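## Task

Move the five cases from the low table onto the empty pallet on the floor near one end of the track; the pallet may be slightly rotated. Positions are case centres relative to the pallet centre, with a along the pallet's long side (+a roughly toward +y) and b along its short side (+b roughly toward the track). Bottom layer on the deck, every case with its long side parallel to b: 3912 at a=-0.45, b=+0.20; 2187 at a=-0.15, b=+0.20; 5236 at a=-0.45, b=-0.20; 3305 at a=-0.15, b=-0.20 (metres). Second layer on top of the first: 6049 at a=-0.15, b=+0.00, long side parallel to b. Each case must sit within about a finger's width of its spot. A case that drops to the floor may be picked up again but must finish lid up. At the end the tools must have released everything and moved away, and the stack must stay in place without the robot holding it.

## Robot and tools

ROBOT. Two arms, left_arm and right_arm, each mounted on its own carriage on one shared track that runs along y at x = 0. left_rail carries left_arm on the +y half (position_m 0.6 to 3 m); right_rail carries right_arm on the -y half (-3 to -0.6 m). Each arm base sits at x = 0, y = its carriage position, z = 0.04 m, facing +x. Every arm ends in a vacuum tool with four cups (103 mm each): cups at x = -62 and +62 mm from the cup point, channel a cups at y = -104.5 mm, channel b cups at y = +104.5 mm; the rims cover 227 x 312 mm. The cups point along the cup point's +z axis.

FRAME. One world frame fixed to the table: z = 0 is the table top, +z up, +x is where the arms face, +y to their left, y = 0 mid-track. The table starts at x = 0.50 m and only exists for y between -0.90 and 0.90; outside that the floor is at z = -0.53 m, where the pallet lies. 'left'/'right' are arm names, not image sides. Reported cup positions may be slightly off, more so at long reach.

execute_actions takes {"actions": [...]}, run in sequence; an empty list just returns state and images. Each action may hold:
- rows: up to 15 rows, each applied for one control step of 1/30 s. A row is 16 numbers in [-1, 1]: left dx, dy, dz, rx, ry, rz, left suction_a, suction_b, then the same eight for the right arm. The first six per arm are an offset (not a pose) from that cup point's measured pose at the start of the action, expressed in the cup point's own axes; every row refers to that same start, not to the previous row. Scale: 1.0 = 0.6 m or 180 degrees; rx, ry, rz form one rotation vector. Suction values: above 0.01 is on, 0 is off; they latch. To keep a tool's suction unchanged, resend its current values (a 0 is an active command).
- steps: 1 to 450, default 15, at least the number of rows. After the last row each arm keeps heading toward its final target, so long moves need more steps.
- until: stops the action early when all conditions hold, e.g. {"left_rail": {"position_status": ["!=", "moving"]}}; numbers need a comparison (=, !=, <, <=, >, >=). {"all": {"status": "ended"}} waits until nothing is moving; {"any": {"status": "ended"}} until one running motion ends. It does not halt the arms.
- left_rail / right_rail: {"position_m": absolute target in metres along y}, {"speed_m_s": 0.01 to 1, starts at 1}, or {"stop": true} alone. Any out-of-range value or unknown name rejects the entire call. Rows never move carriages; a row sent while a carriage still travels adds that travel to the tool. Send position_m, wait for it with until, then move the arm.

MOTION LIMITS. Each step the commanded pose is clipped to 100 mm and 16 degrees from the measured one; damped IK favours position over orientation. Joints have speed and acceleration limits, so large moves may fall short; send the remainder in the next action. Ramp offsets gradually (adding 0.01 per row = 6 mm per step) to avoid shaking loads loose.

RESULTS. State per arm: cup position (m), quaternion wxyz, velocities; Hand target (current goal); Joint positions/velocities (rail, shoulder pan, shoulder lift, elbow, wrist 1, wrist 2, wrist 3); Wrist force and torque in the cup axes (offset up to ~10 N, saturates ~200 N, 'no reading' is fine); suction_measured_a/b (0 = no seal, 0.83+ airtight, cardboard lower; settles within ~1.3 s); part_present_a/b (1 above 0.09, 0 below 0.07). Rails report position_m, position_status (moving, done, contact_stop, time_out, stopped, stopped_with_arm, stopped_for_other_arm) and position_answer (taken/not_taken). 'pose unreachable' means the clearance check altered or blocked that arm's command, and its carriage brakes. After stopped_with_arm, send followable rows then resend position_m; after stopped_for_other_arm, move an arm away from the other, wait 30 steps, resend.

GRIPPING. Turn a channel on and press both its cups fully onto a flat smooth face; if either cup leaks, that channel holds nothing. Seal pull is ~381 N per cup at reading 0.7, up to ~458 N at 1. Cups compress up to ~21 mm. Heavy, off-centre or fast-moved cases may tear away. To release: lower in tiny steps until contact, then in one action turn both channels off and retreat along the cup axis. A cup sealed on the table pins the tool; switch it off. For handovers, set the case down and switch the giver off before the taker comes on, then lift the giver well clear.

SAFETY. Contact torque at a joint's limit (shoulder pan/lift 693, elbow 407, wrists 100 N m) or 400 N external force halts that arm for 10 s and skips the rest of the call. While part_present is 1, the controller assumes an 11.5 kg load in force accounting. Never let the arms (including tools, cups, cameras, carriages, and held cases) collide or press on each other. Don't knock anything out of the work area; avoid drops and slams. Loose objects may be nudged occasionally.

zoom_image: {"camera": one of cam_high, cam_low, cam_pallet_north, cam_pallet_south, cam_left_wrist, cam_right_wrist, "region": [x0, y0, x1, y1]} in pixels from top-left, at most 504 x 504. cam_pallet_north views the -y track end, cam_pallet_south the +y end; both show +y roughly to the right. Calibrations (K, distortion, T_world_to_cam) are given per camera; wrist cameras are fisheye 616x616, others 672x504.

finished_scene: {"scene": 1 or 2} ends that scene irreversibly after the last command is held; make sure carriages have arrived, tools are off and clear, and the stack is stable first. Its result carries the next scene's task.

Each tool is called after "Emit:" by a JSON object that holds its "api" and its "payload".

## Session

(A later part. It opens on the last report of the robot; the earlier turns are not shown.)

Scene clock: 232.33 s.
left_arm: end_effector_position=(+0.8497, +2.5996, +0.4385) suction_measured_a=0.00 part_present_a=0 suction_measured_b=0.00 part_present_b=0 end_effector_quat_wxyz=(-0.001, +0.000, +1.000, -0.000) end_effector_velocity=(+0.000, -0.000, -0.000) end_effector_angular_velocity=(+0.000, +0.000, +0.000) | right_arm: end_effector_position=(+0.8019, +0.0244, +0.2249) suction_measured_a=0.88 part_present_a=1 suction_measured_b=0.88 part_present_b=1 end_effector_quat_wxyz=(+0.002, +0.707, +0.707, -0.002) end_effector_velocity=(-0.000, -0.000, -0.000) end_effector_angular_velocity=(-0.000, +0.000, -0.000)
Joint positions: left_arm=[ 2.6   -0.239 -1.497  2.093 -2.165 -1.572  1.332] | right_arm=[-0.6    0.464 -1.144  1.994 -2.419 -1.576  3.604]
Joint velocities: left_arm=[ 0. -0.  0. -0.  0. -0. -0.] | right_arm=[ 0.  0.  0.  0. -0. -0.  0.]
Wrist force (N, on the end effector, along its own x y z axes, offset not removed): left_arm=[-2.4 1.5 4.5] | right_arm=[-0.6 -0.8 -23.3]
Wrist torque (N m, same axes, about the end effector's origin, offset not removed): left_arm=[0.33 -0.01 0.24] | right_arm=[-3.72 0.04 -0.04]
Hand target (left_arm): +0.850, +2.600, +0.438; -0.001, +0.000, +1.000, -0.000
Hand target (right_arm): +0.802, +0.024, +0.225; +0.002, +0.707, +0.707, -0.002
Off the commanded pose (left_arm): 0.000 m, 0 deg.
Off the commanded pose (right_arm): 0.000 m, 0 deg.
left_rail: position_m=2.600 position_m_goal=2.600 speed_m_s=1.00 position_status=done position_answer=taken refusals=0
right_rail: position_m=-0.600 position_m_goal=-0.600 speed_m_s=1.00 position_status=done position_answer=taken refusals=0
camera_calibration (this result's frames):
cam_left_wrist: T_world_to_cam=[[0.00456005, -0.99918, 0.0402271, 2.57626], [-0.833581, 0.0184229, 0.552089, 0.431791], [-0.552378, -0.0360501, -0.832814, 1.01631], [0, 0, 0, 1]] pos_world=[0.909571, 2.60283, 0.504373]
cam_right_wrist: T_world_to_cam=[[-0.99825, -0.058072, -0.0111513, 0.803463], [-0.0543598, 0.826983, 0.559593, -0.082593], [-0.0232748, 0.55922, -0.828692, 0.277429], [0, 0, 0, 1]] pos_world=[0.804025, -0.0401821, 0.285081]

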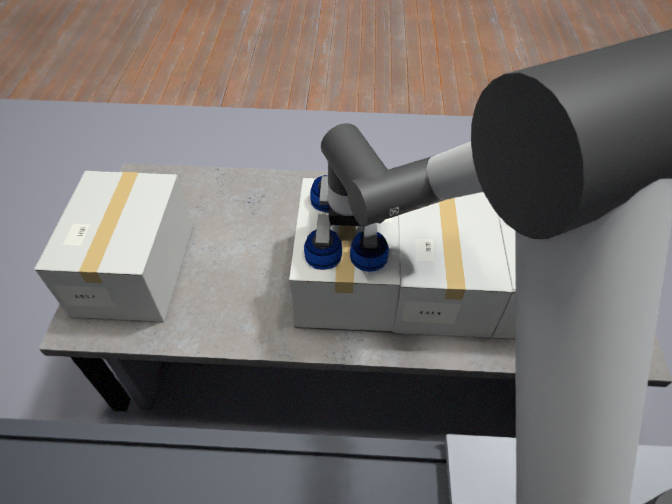

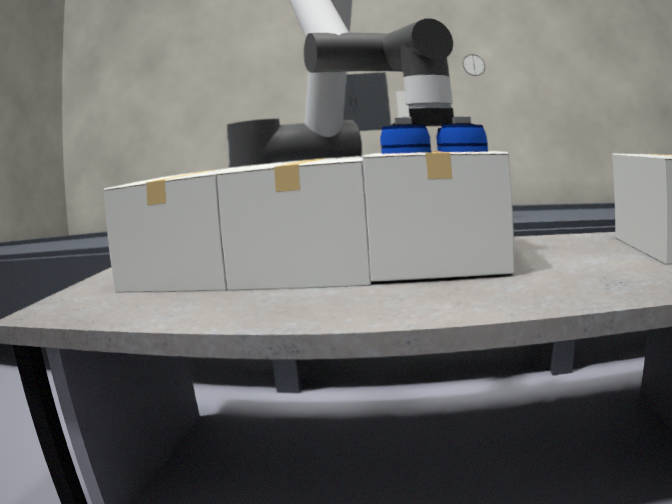

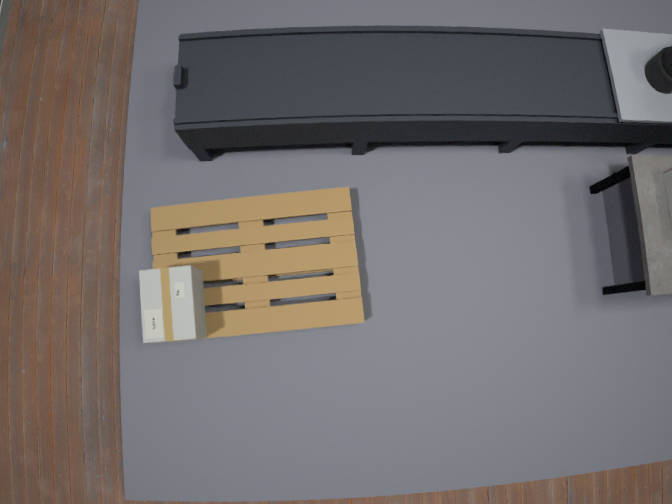

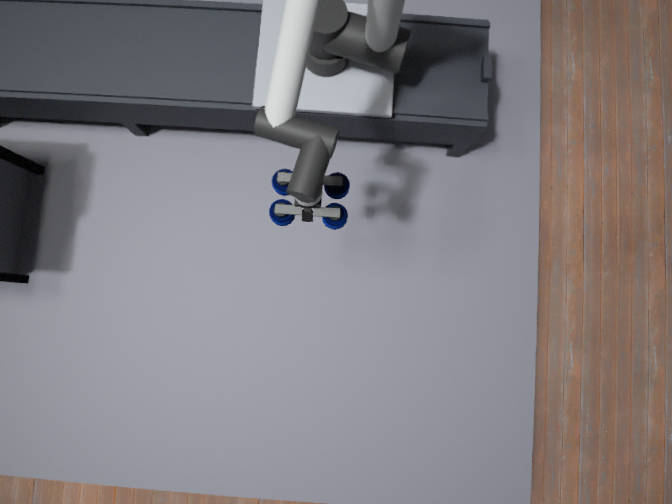

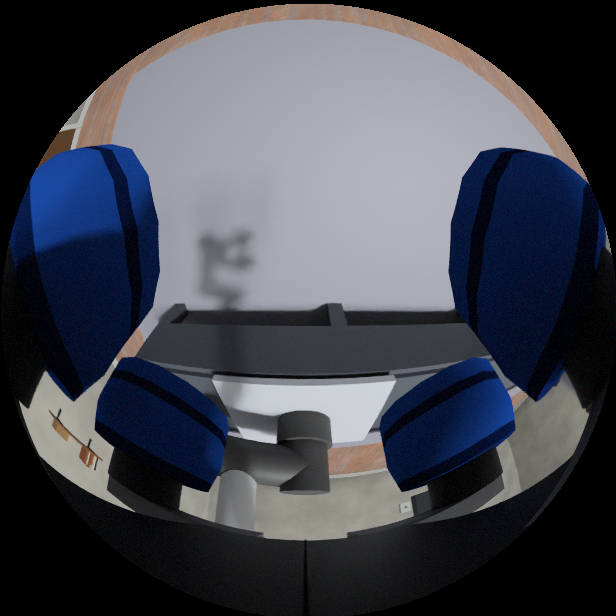

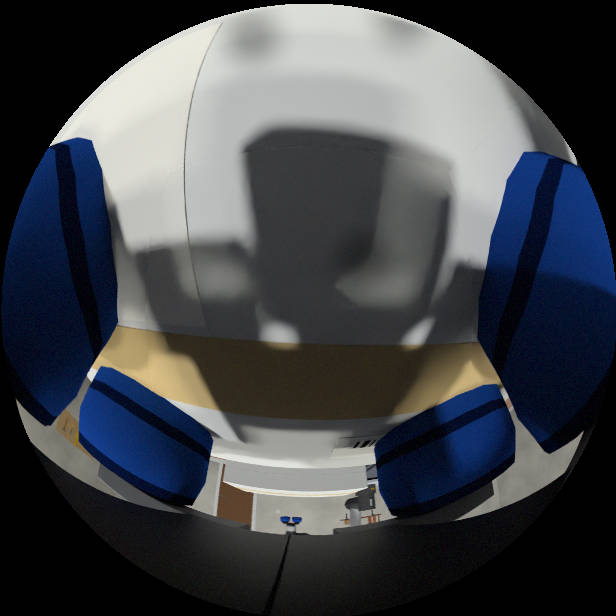

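Emit:
{"api": "execute_actions", "payload": {"actions": [{"rows":[[0,0,0,0,0,0,0,0,0,0,-0.005,0,0,0,1,1],[0,0,0,0,0,0,0,0,0,0,-0.015,0,0,0,1,1],[0,0,0,0,0,0,0,0,0,0,-0.03,0,0,0,1,1],[0,0,0,0,0,0,0,0,0,0,-0.05,0,0,0,1,1],[0,0,0,0,0,0,0,0,0,0,-0.075,0,0,0,1,1],[0,0,0,0,0,0,0,0,0,0,-0.105,0,0,0,1,1],[0,0,0,0,0,0,0,0,0,0,-0.14,0,0,0,1,1],[0,0,0,0,0,0,0,0,0,0,-0.18,0,0,0,1,1],[0,0,0,0,0,0,0,0,0,0,-0.22,0,0,0,1,1],[0,0,0,0,0,0,0,0,0,0,-0.26,0,0,0,1,1],[0,0,0,0,0,0,0,0,0,0,-0.30,0,0,0,1,1],[0,0,0,0,0,0,0,0,0,0,-0.34,0,0,0,1,1],[0,0,0,0,0,0,0,0,0,0,-0.38,0,0,0,1,1],[0,0,0,0,0,0,0,0,0,0,-0.42,0,0,0,1,1],[0,0,0,0,0,0,0,0,0,0,-0.47,0.0009,0.0018,0,1,1]],"steps":27},{"right_rail":{"position_m":-3.0},"rows":[[0,0,0,0,0,0,0,0,-0.05,0,0,0,0,0,1,1],[0,0,0,0,0,0,0,0,-0.12,0,0,0,0,0,1,1],[0,0,0,0,0,0,0,0,-0.972,-0.003,0,0,0,0,1,1]],"steps":42},{"rows":[[0,0,0,0,0,0,0,0,-0.972,-0.003,0.6,0,0,-0.0205,1,1]],"steps":60,"until":{"right_rail":{"position_status":["!=","moving"]}}}]}}

Scene clock: 248.60 s.
left_arm: end_effector_position=(+0.8497, +2.5996, +0.4385) suction_measured_a=0.00 part_present_a=0 suction_measured_b=0.00 part_present_b=0 end_effector_quat_wxyz=(-0.001, +0.000, +1.000, -0.000) end_effector_velocity=(-0.000, +0.000, +0.000) end_effector_angular_velocity=(-0.000, -0.000, +0.000) | right_arm: end_effector_position=(+0.7975, -3.5375, +0.1420) suction_measured_a=0.88 part_present_a=1 suction_measured_b=0.88 part_present_b=1 end_effector_quat_wxyz=(-0.003, +0.684, +0.730, +0.001) end_effector_velocity=(+0.002, +0.002, -0.004) end_effector_angular_velocity=(+0.010, -0.004, +0.001)
Joint positions: left_arm=[ 2.6   -0.239 -1.497  2.093 -2.165 -1.572  1.332] | right_arm=[-3.    -0.804 -1.101  2.103 -2.567 -1.569  2.272]
Joint velocities: left_arm=[ 0.  0. -0.  0. -0.  0.  0.] | right_arm=[ 0.     0.     0.005 -0.    -0.     0.01  -0.001]
Wrist force (N, on the end effector, along its own x y z axes, offset not removed): left_arm=[-2.9 4.6 4.3] | right_arm=[0.1 -1.4 -28.7]
Wrist torque (N m, same axes, about the end effector's origin, offset not removed): left_arm=[0.98 -0.01 0.27] | right_arm=[-3.59 0.78 -0.08]
Hand target (left_arm): +0.850, +2.600, +0.438; -0.001, +0.000, +1.000, -0.000
Hand target (right_arm): +0.798, -3.538, +0.142; -0.003, +0.684, +0.730, +0.001
Off the commanded pose (left_arm): 0.000 m, 0 deg.
Off the commanded pose (right_arm): 0.002 m, 0 deg.
left_rail: position_m=2.600 position_m_goal=2.600 speed_m_s=1.00 position_status=done position_answer=taken refusals=0
right_rail: position_m=-3.000 position_m_goal=-3.000 speed_m_s=1.00 position_status=done position_answer=taken refusals=0
camera_calibration (this result's frames):
cam_left_wrist: T_world_to_cam=[[0.00456007, -0.99918, 0.0402272, 2.57626], [-0.833581, 0.0184229, 0.55209, 0.43179], [-0.552378, -0.0360502, -0.832814, 1.01631], [0, 0, 0, 1]] pos_world=[0.909571, 2.60283, 0.504373]
cam_right_wrist: T_world_to_cam=[[-0.992475, -0.122113, -0.00905341, 0.359792], [-0.105556, 0.81574, 0.568706, 2.90898], [-0.0620613, 0.565382, -0.822491, 2.25236], [0, 0, 0, 1]] pos_world=[0.803928, -3.60248, 0.201445]

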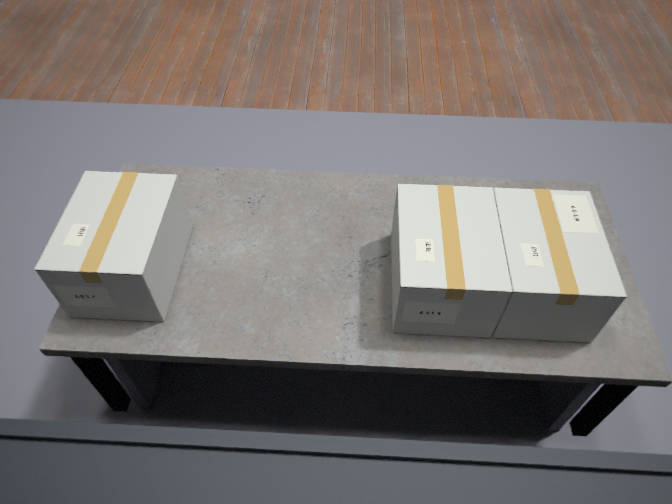

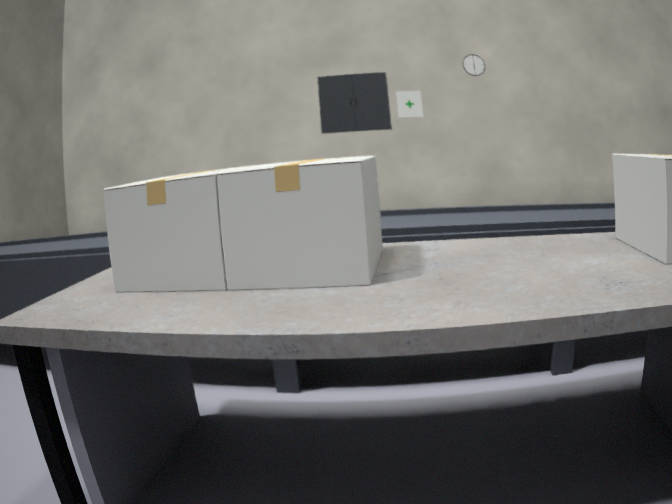

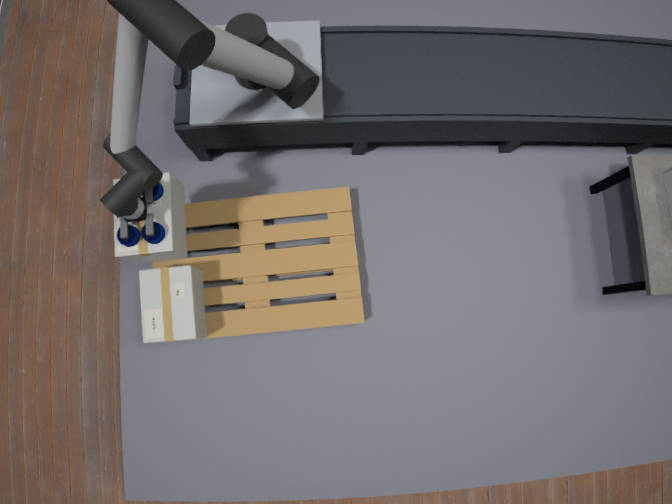

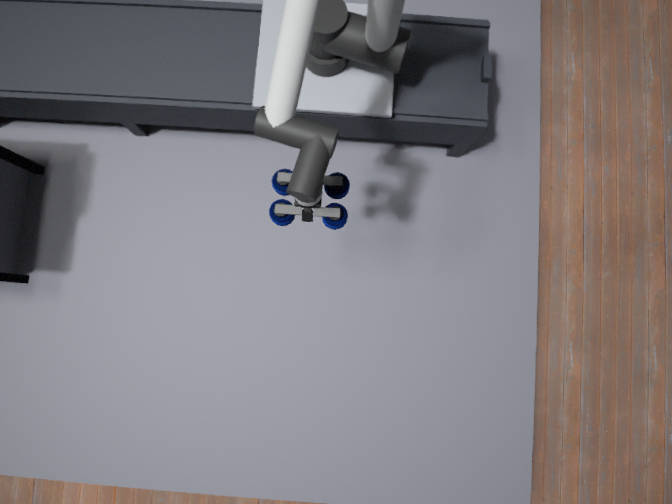

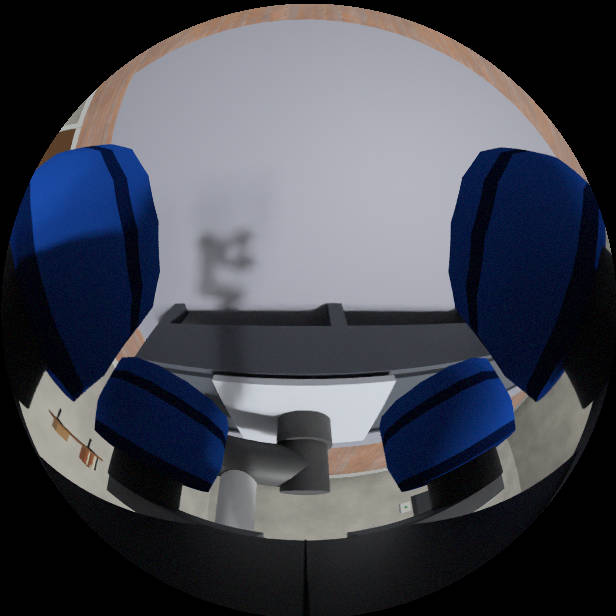

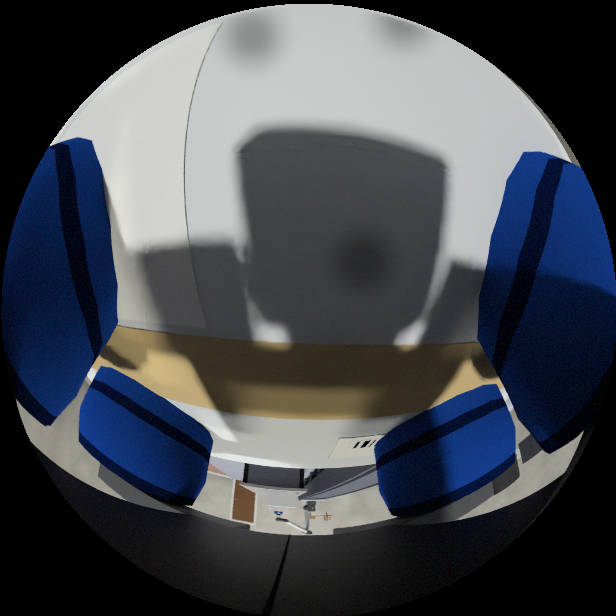

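Emit:
{"api": "execute_actions", "payload": {"actions": [{"rows":[[0,0,0,0,0,0,0,0,0,0,0.03,0,0,0,1,1],[0,0,0,0,0,0,0,0,0,0,0.08,0,0,0,1,1],[0,0,0,0,0,0,0,0,-0.005,0,0.15,0,-0.0018,0,1,1],[0,0,0,0,0,0,0,0,-0.005,0,0.495,0,-0.0018,0,1,1]],"steps":36}]}}

Emit:
{"api": "zoom_image", "payload": {"camera": "cam_pallet_north", "region": [110, 180, 270, 350]}}

Scene clock: 254.63 s.
left_arm: end_effector_position=(+0.8497, +2.5996, +0.4385) suction_measured_a=0.00 part_present_a=0 suction_measured_b=0.00 part_present_b=0 end_effector_quat_wxyz=(-0.001, +0.000, +1.000, -0.000) end_effector_velocity=(-0.000, +0.000, +0.000) end_effector_angular_velocity=(-0.000, -0.000, +0.000) | right_arm: end_effector_position=(+0.7977, -3.5391, -0.1547) suction_measured_a=0.88 part_present_a=1 suction_measured_b=0.88 part_present_b=1 end_effector_quat_wxyz=(-0.000, +0.684, +0.730, -0.001) end_effector_velocity=(+0.000, +0.000, -0.001) end_effector_angular_velocity=(+0.000, +0.000, +0.000)
Joint positions: left_arm=[ 2.6   -0.239 -1.497  2.093 -2.165 -1.572  1.332] | right_arm=[-3.    -0.804 -0.727  2.106 -2.949 -1.572  2.272]
Joint velocities: left_arm=[ 0.  0. -0.  0.  0. -0.  0.] | right_arm=[ 0.     0.     0.001 -0.    -0.     0.     0.   ]
Wrist force (N, on the end effector, along its own x y z axes, offset not removed): left_arm=[0.6 5.0 2.4] | right_arm=[1.4 -0.4 -24.1]
Wrist torque (N m, same axes, about the end effector's origin, offset not removed): left_arm=[0.67 -0.49 0.18] | right_arm=[-3.51 -0.12 0.02]
Hand target (left_arm): +0.850, +2.600, +0.438; -0.001, +0.000, +1.000, -0.000
Hand target (right_arm): +0.798, -3.539, -0.155; -0.001, +0.684, +0.730, -0.001
Off the commanded pose (left_arm): 0.000 m, 0 deg.
Off the commanded pose (right_arm): 0.001 m, 0 deg.
left_rail: position_m=2.600 position_m_goal=2.600 speed_m_s=1.00 position_status=done position_answer=taken refusals=0
right_rail: position_m=-3.000 position_m_goal=-3.000 speed_m_s=1.00 position_status=done position_answer=taken refusals=0
camera_calibration (this result's frames):
cam_left_wrist: T_world_to_cam=[[0.00456, -0.99918, 0.0402272, 2.57626], [-0.833581, 0.018423, 0.552089, 0.43179], [-0.552378, -0.0360501, -0.832814, 1.01631], [0, 0, 0, 1]] pos_world=[0.909571, 2.60283, 0.504373]
cam_right_wrist: T_world_to_cam=[[-0.992472, -0.122164, -0.00869613, 0.357041], [-0.105752, 0.818992, 0.563975, 3.09003], [-0.0617753, 0.560649, -0.825746, 1.99175], [0, 0, 0, 1]] pos_world=[0.804169, -3.60376, -0.094918]

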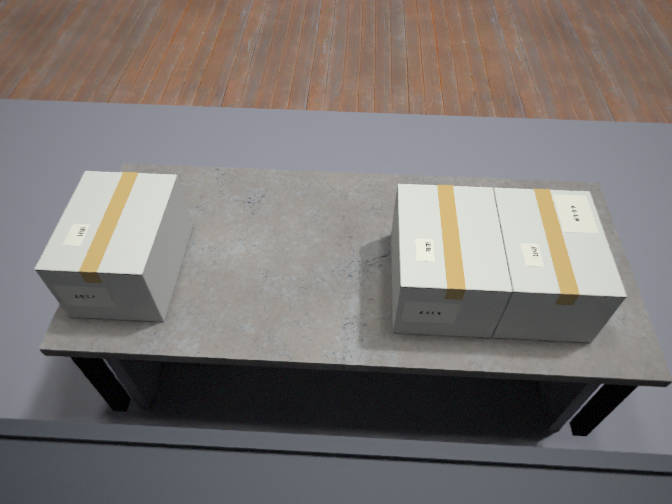

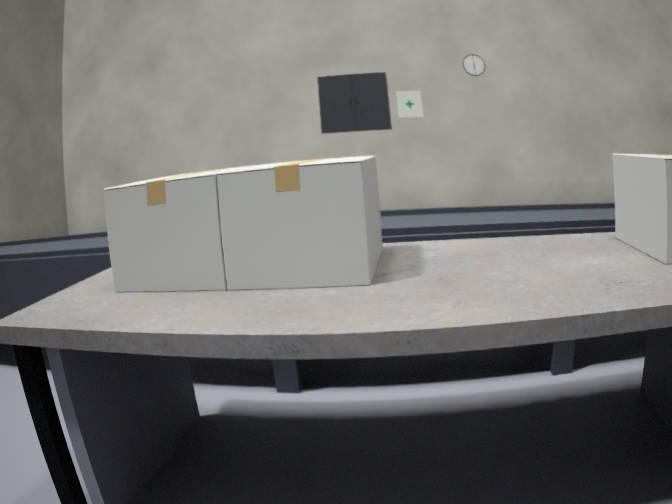

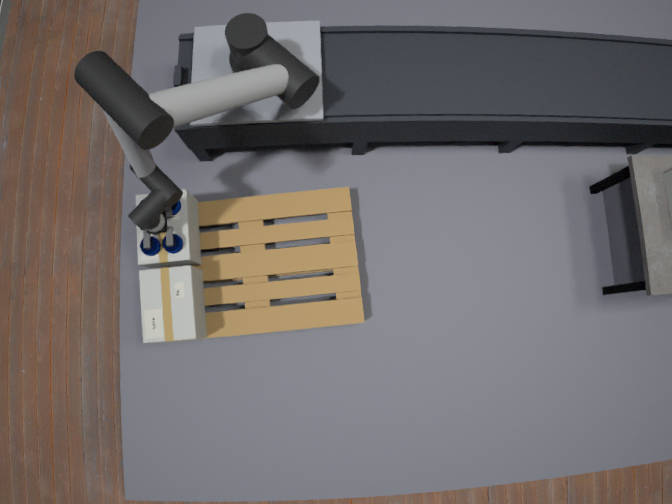

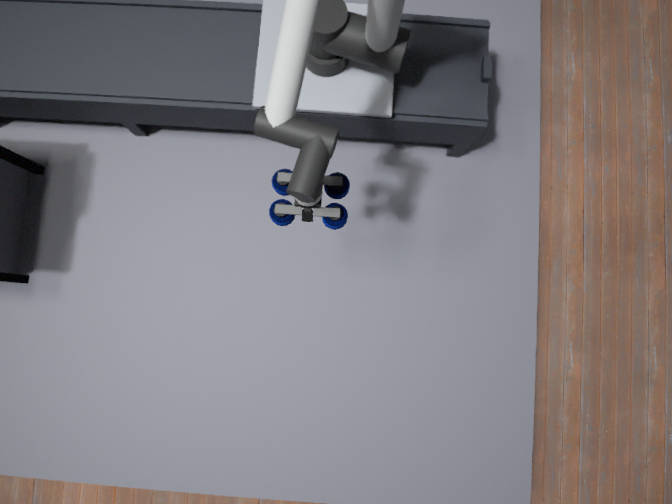

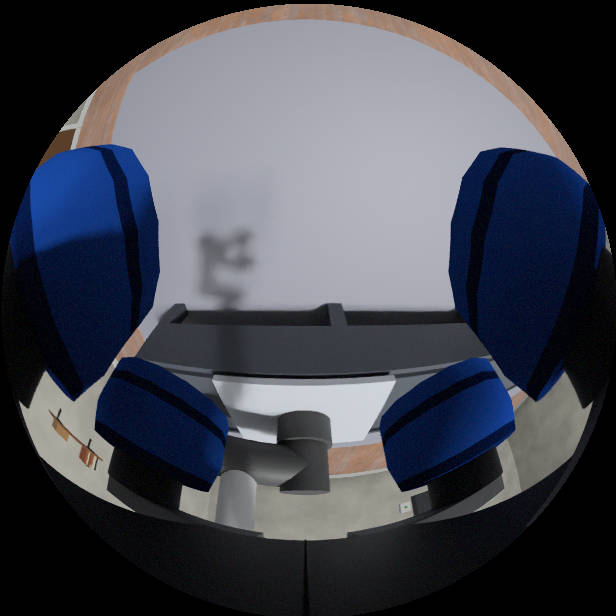

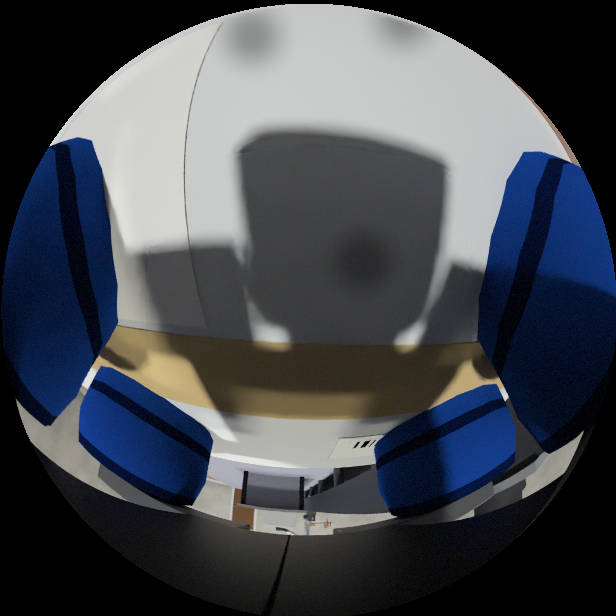

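Region (110, 180, 270, 350) of cam_pallet_north's 672x504 image, scaled by 2.965, with more detail than that image has; it fills the left 474 columns of this view, and the rest is white.

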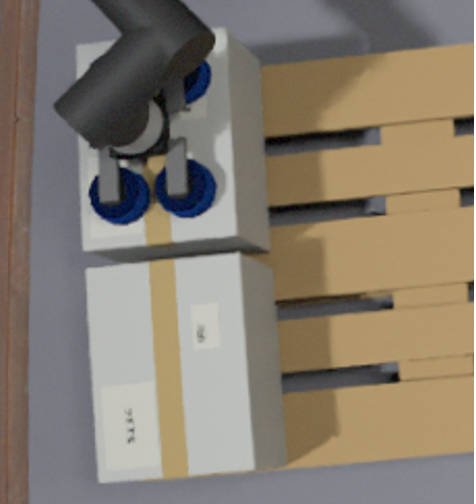

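Emit:
{"api": "execute_actions", "payload": {"actions": [{"rows":[[0,0,0,0,0,0,0,0,0,0.006,0,0,0,0,1,1],[0,0,0,0,0,0,0,0,0,0.014,0,0,0,0,1,1],[0,0,0,0,0,0,0,0,0,0.021,0.002,0,0,0,1,1],[0,0,0,0,0,0,0,0,0,0.025,0.005,0,0,0,1,1],[0,0,0,0,0,0,0,0,0,0.025,0.008,0,0,0,1,1],[0,0,0,0,0,0,0,0,0,0.025,0.011,0,0,0,1,1],[0,0,0,0,0,0,0,0,0,0.025,0.014,0,0,0,1,1],[0,0,0,0,0,0,0,0,0,0.025,0.016,0,0,0,1,1]],"steps":16}]}}

Scene clock: 262.00 s.
left_arm: end_effector_position=(+0.8497, +2.5996, +0.4385) suction_measured_a=0.00 part_present_a=0 suction_measured_b=0.00 part_present_b=0 end_effector_quat_wxyz=(-0.001, +0.000, +1.000, -0.000) end_effector_velocity=(+0.000, -0.000, -0.000) end_effector_angular_velocity=(+0.000, +0.000, -0.000) | right_arm: end_effector_position=(+0.8126, -3.5382, -0.1641) suction_measured_a=0.88 part_present_a=1 suction_measured_b=0.88 part_present_b=1 end_effector_quat_wxyz=(-0.001, +0.684, +0.730, -0.001) end_effector_velocity=(+0.001, -0.000, -0.003) end_effector_angular_velocity=(-0.000, -0.000, -0.000)
Joint positions: left_arm=[ 2.6   -0.239 -1.497  2.093 -2.165 -1.572  1.332] | right_arm=[-3.    -0.792 -0.711  2.086 -2.945 -1.572  2.284]
Joint velocities: left_arm=[ 0. -0.  0. -0.  0. -0.  0.] | right_arm=[ 0.     0.001  0.004 -0.003 -0.002 -0.     0.001]
Wrist force (N, on the end effector, along its own x y z axes, offset not removed): left_arm=[-1.8 4.2 6.1] | right_arm=[-3.9 -0.5 -26.3]
Wrist torque (N m, same axes, about the end effector's origin, offset not removed): left_arm=[0.55 -0.31 0.06] | right_arm=[-3.59 0.54 -0.18]
Hand target (left_arm): +0.850, +2.600, +0.438; -0.001, +0.000, +1.000, -0.000
Hand target (right_arm): +0.813, -3.538, -0.164; -0.000, +0.684, +0.730, -0.001
Off the commanded pose (left_arm): 0.000 m, 0 deg.
Off the commanded pose (right_arm): 0.000 m, 0 deg.
left_rail: position_m=2.600 position_m_goal=2.600 speed_m_s=1.00 position_status=done position_answer=taken refusals=0
right_rail: position_m=-3.000 position_m_goal=-3.000 speed_m_s=1.00 position_status=done position_answer=taken refusals=0
camera_calibration (this result's frames):
cam_left_wrist: T_world_to_cam=[[0.00455989, -0.99918, 0.0402271, 2.57626], [-0.833581, 0.018423, 0.55209, 0.43179], [-0.552378, -0.03605, -0.832814, 1.01631], [0, 0, 0, 1]] pos_world=[0.909571, 2.60283, 0.504373]
cam_right_wrist: T_world_to_cam=[[-0.992471, -0.122165, -0.00873308, 0.371808], [-0.105768, 0.818945, 0.564041, 3.09593], [-0.0617539, 0.560718, -0.825701, 1.98462], [0, 0, 0, 1]] pos_world=[0.819018, -3.60279, -0.104278]

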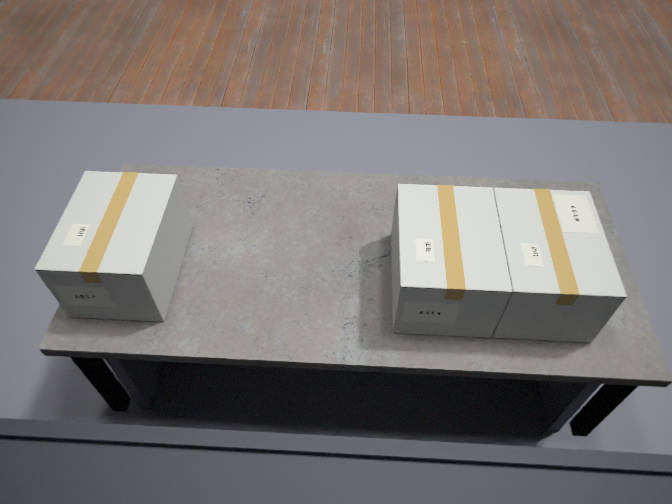

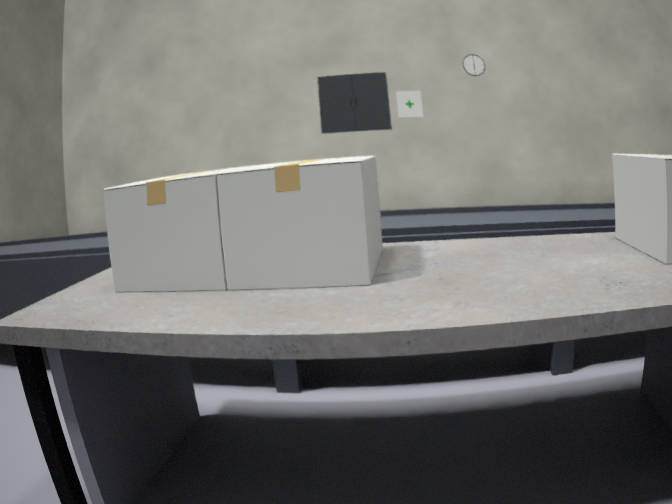

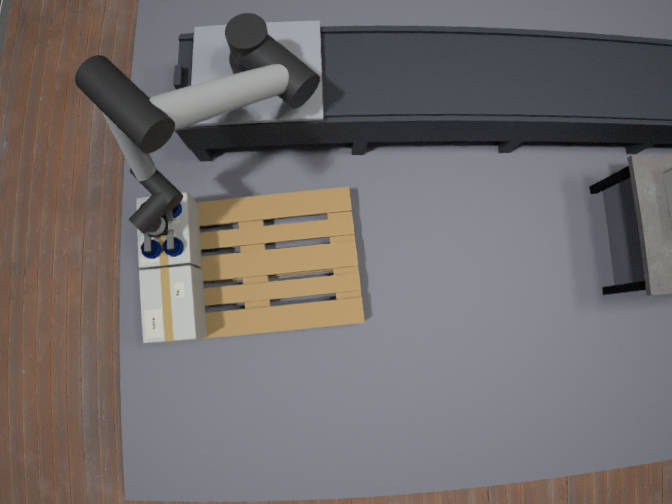

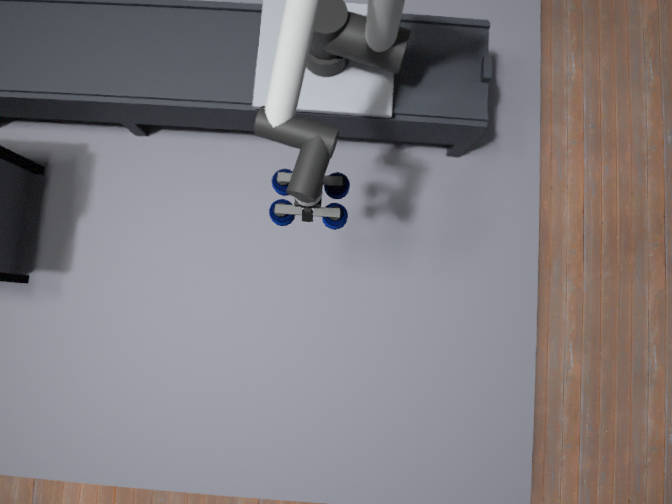

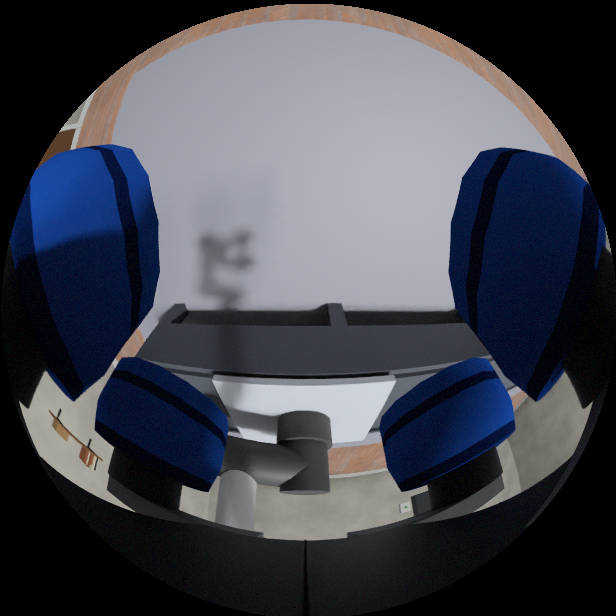

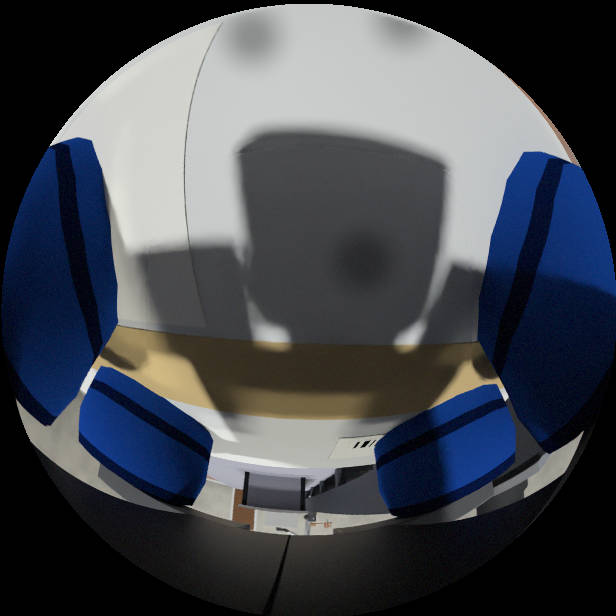

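Emit:
{"api": "execute_actions", "payload": {"actions": [{"rows":[[0,0,0,0,0,0,0,0,0,0,0.003,0,0,0,1,1]],"steps":5},{"rows":[[0,0,0,0,0,0,0,0,0,0,0,0,0,0,0,0],[0,0,0,0,0,0,0,0,0,0,0,0,0,0,0,0],[0,0,0,0,0,0,0,0,0,0,-0.004,0,0,0,0,0],[0,0,0,0,0,0,0,0,0,0,-0.009,0,0,0,0,0],[0,0,0,0,0,0,0,0,0,0,-0.015,0,0,0,0,0],[0,0,0,0,0,0,0,0,0,0,-0.021,0,0,0,0,0],[0,0,0,0,0,0,0,0,0,0,-0.028,0,0,0,0,0],[0,0,0,0,0,0,0,0,0,0,-0.036,0,0,0,0,0],[0,0,0,0,0,0,0,0,0,0,-0.05,0,0,0,0,0],[0,0,0,0,0,0,0,0,0,0,-0.07,0,0,0,0,0],[0,0,0,0,0,0,0,0,0,0,-0.1,0,0,0,0,0],[0,0,0,0,0,0,0,0,0,0,-0.15,0,0,0,0,0]],"steps":18},{"right_rail":{"position_m":-0.6},"rows":[[0,0,0,0,0,0,0,0,0.72,0.037,-0.86,0,0,0,0,0]],"steps":45},{"rows":[[0,0,0,0,0,0,0,0,0.72,0.037,0,0,0,0.0205,0,0]],"steps":60,"until":{"right_rail":{"position_status":["!=","moving"]}}}]}}

Emit:
{"api": "zoom_image", "payload": {"camera": "cam_right_wrist", "region": [140, 100, 480, 350]}}

Emit:
{"api": "zoom_image", "payload": {"camera": "cam_pallet_north", "region": [110, 180, 270, 350]}}

Scene clock: 281.13 s.
left_arm: end_effector_position=(+0.8497, +2.5996, +0.4385) suction_measured_a=0.00 part_present_a=0 suction_measured_b=0.00 part_present_b=0 end_effector_quat_wxyz=(-0.001, +0.000, +1.000, -0.000) end_effector_velocity=(+0.000, -0.000, -0.000) end_effector_angular_velocity=(+0.000, +0.000, -0.000) | right_arm: end_effector_position=(+0.8007, -0.2733, +0.4292) suction_measured_a=0.00 part_present_a=0 suction_measured_b=0.00 part_present_b=0 end_effector_quat_wxyz=(+0.001, +0.707, +0.708, -0.002) end_effector_velocity=(-0.000, -0.000, -0.000) end_effector_angular_velocity=(-0.001, +0.000, -0.000)
Joint positions: left_arm=[ 2.6   -0.239 -1.497  2.093 -2.165 -1.572  1.332] | right_arm=[-0.6    0.154 -1.473  2.081 -2.177 -1.575  3.295]
Joint velocities: left_arm=[ 0. -0.  0. -0.  0. -0. -0.] | right_arm=[ 0.     0.     0.    -0.     0.    -0.001  0.   ]
Wrist force (N, on the end effector, along its own x y z axes, offset not removed): left_arm=[-1.1 9.1 -0.8] | right_arm=[-2.9 3.4 2.7]
Wrist torque (N m, same axes, about the end effector's origin, offset not removed): left_arm=[1.12 -0.14 0.20] | right_arm=[0.75 0.97 0.11]
Hand target (left_arm): +0.850, +2.600, +0.438; -0.001, +0.000, +1.000, -0.000
Hand target (right_arm): +0.801, -0.273, +0.429; +0.001, +0.707, +0.708, -0.002
Off the commanded pose (left_arm): 0.000 m, 0 deg.
Off the commanded pose (right_arm): 0.001 m, 0 deg.
left_rail: position_m=2.600 position_m_goal=2.600 speed_m_s=1.00 position_status=done position_answer=taken refusals=0
right_rail: position_m=-0.600 position_m_goal=-0.600 speed_m_s=1.00 position_status=done position_answer=taken refusals=0
camera_calibration (this result's frames):
cam_left_wrist: T_world_to_cam=[[0.00456003, -0.99918, 0.0402271, 2.57626], [-0.833581, 0.0184229, 0.552089, 0.43179], [-0.552378, -0.0360501, -0.832814, 1.01631], [0, 0, 0, 1]] pos_world=[0.909571, 2.60283, 0.504373]
cam_right_wrist: T_world_to_cam=[[-0.99827, -0.058124, -0.00890153, 0.78625], [-0.0531188, 0.826473, 0.560465, 0.0477454], [-0.0252195, 0.559968, -0.828131, 0.614671], [0, 0, 0, 1]] pos_world=[0.802927, -0.337956, 0.489267]

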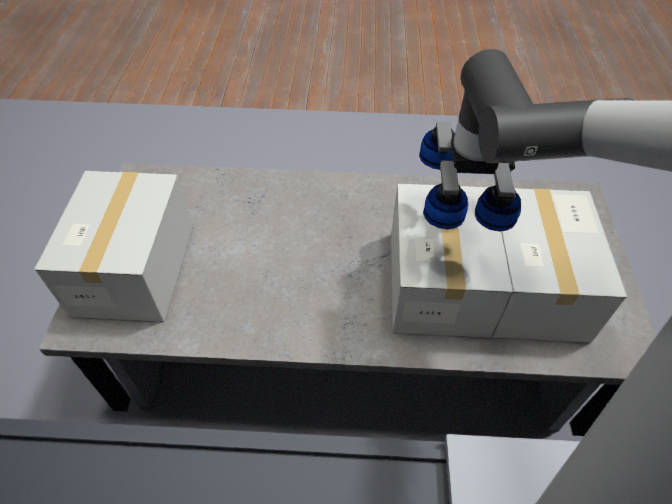

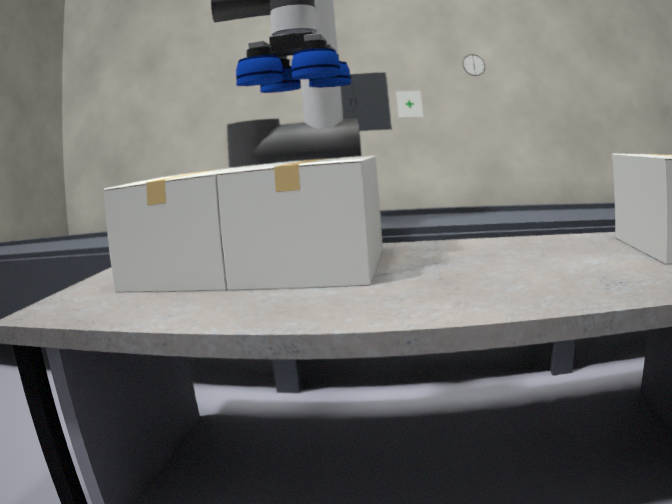

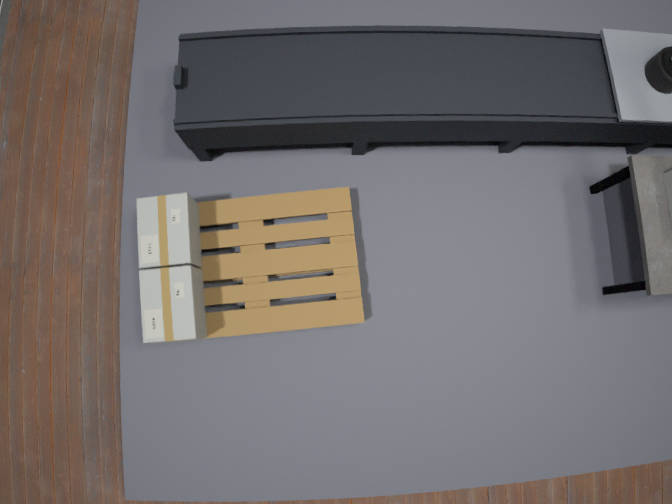

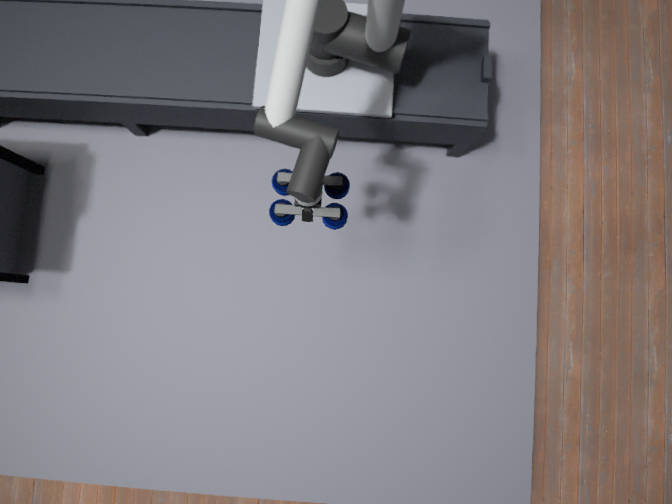

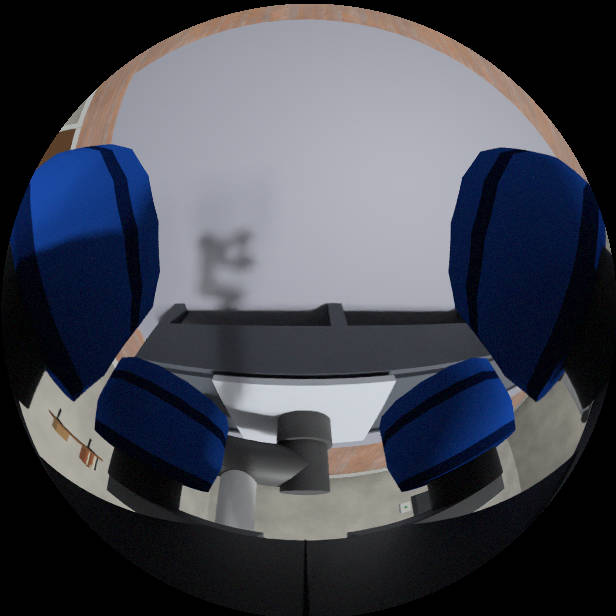

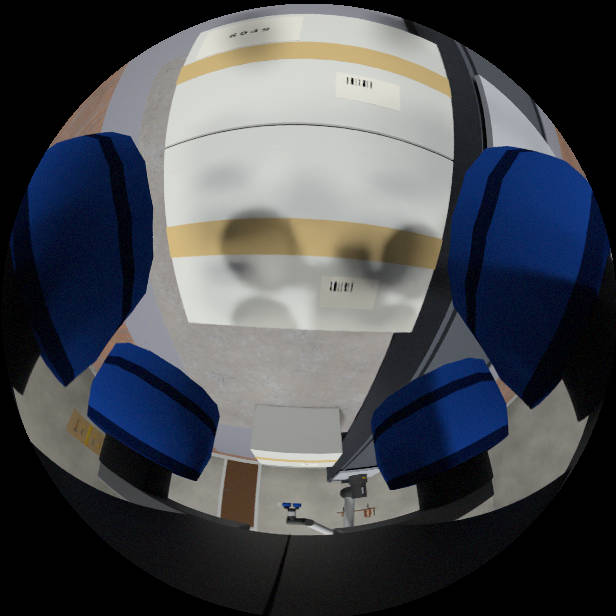

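Region (140, 100, 480, 350) of cam_right_wrist's 616x616 image, scaled by 1.482, with more detail than that image has; it fills the top 371 rows of this view, and the rest is white.

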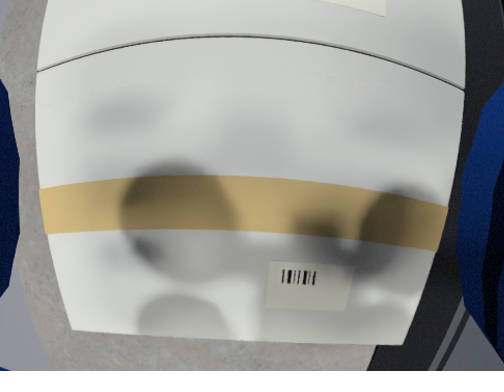

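Region (110, 180, 270, 350) of cam_pallet_north's 672x504 image, scaled by 2.965, with more detail than that image has; it fills the left 474 columns of this view, and the rest is white.

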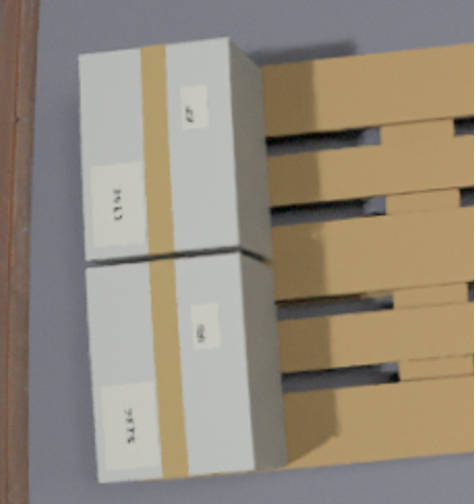

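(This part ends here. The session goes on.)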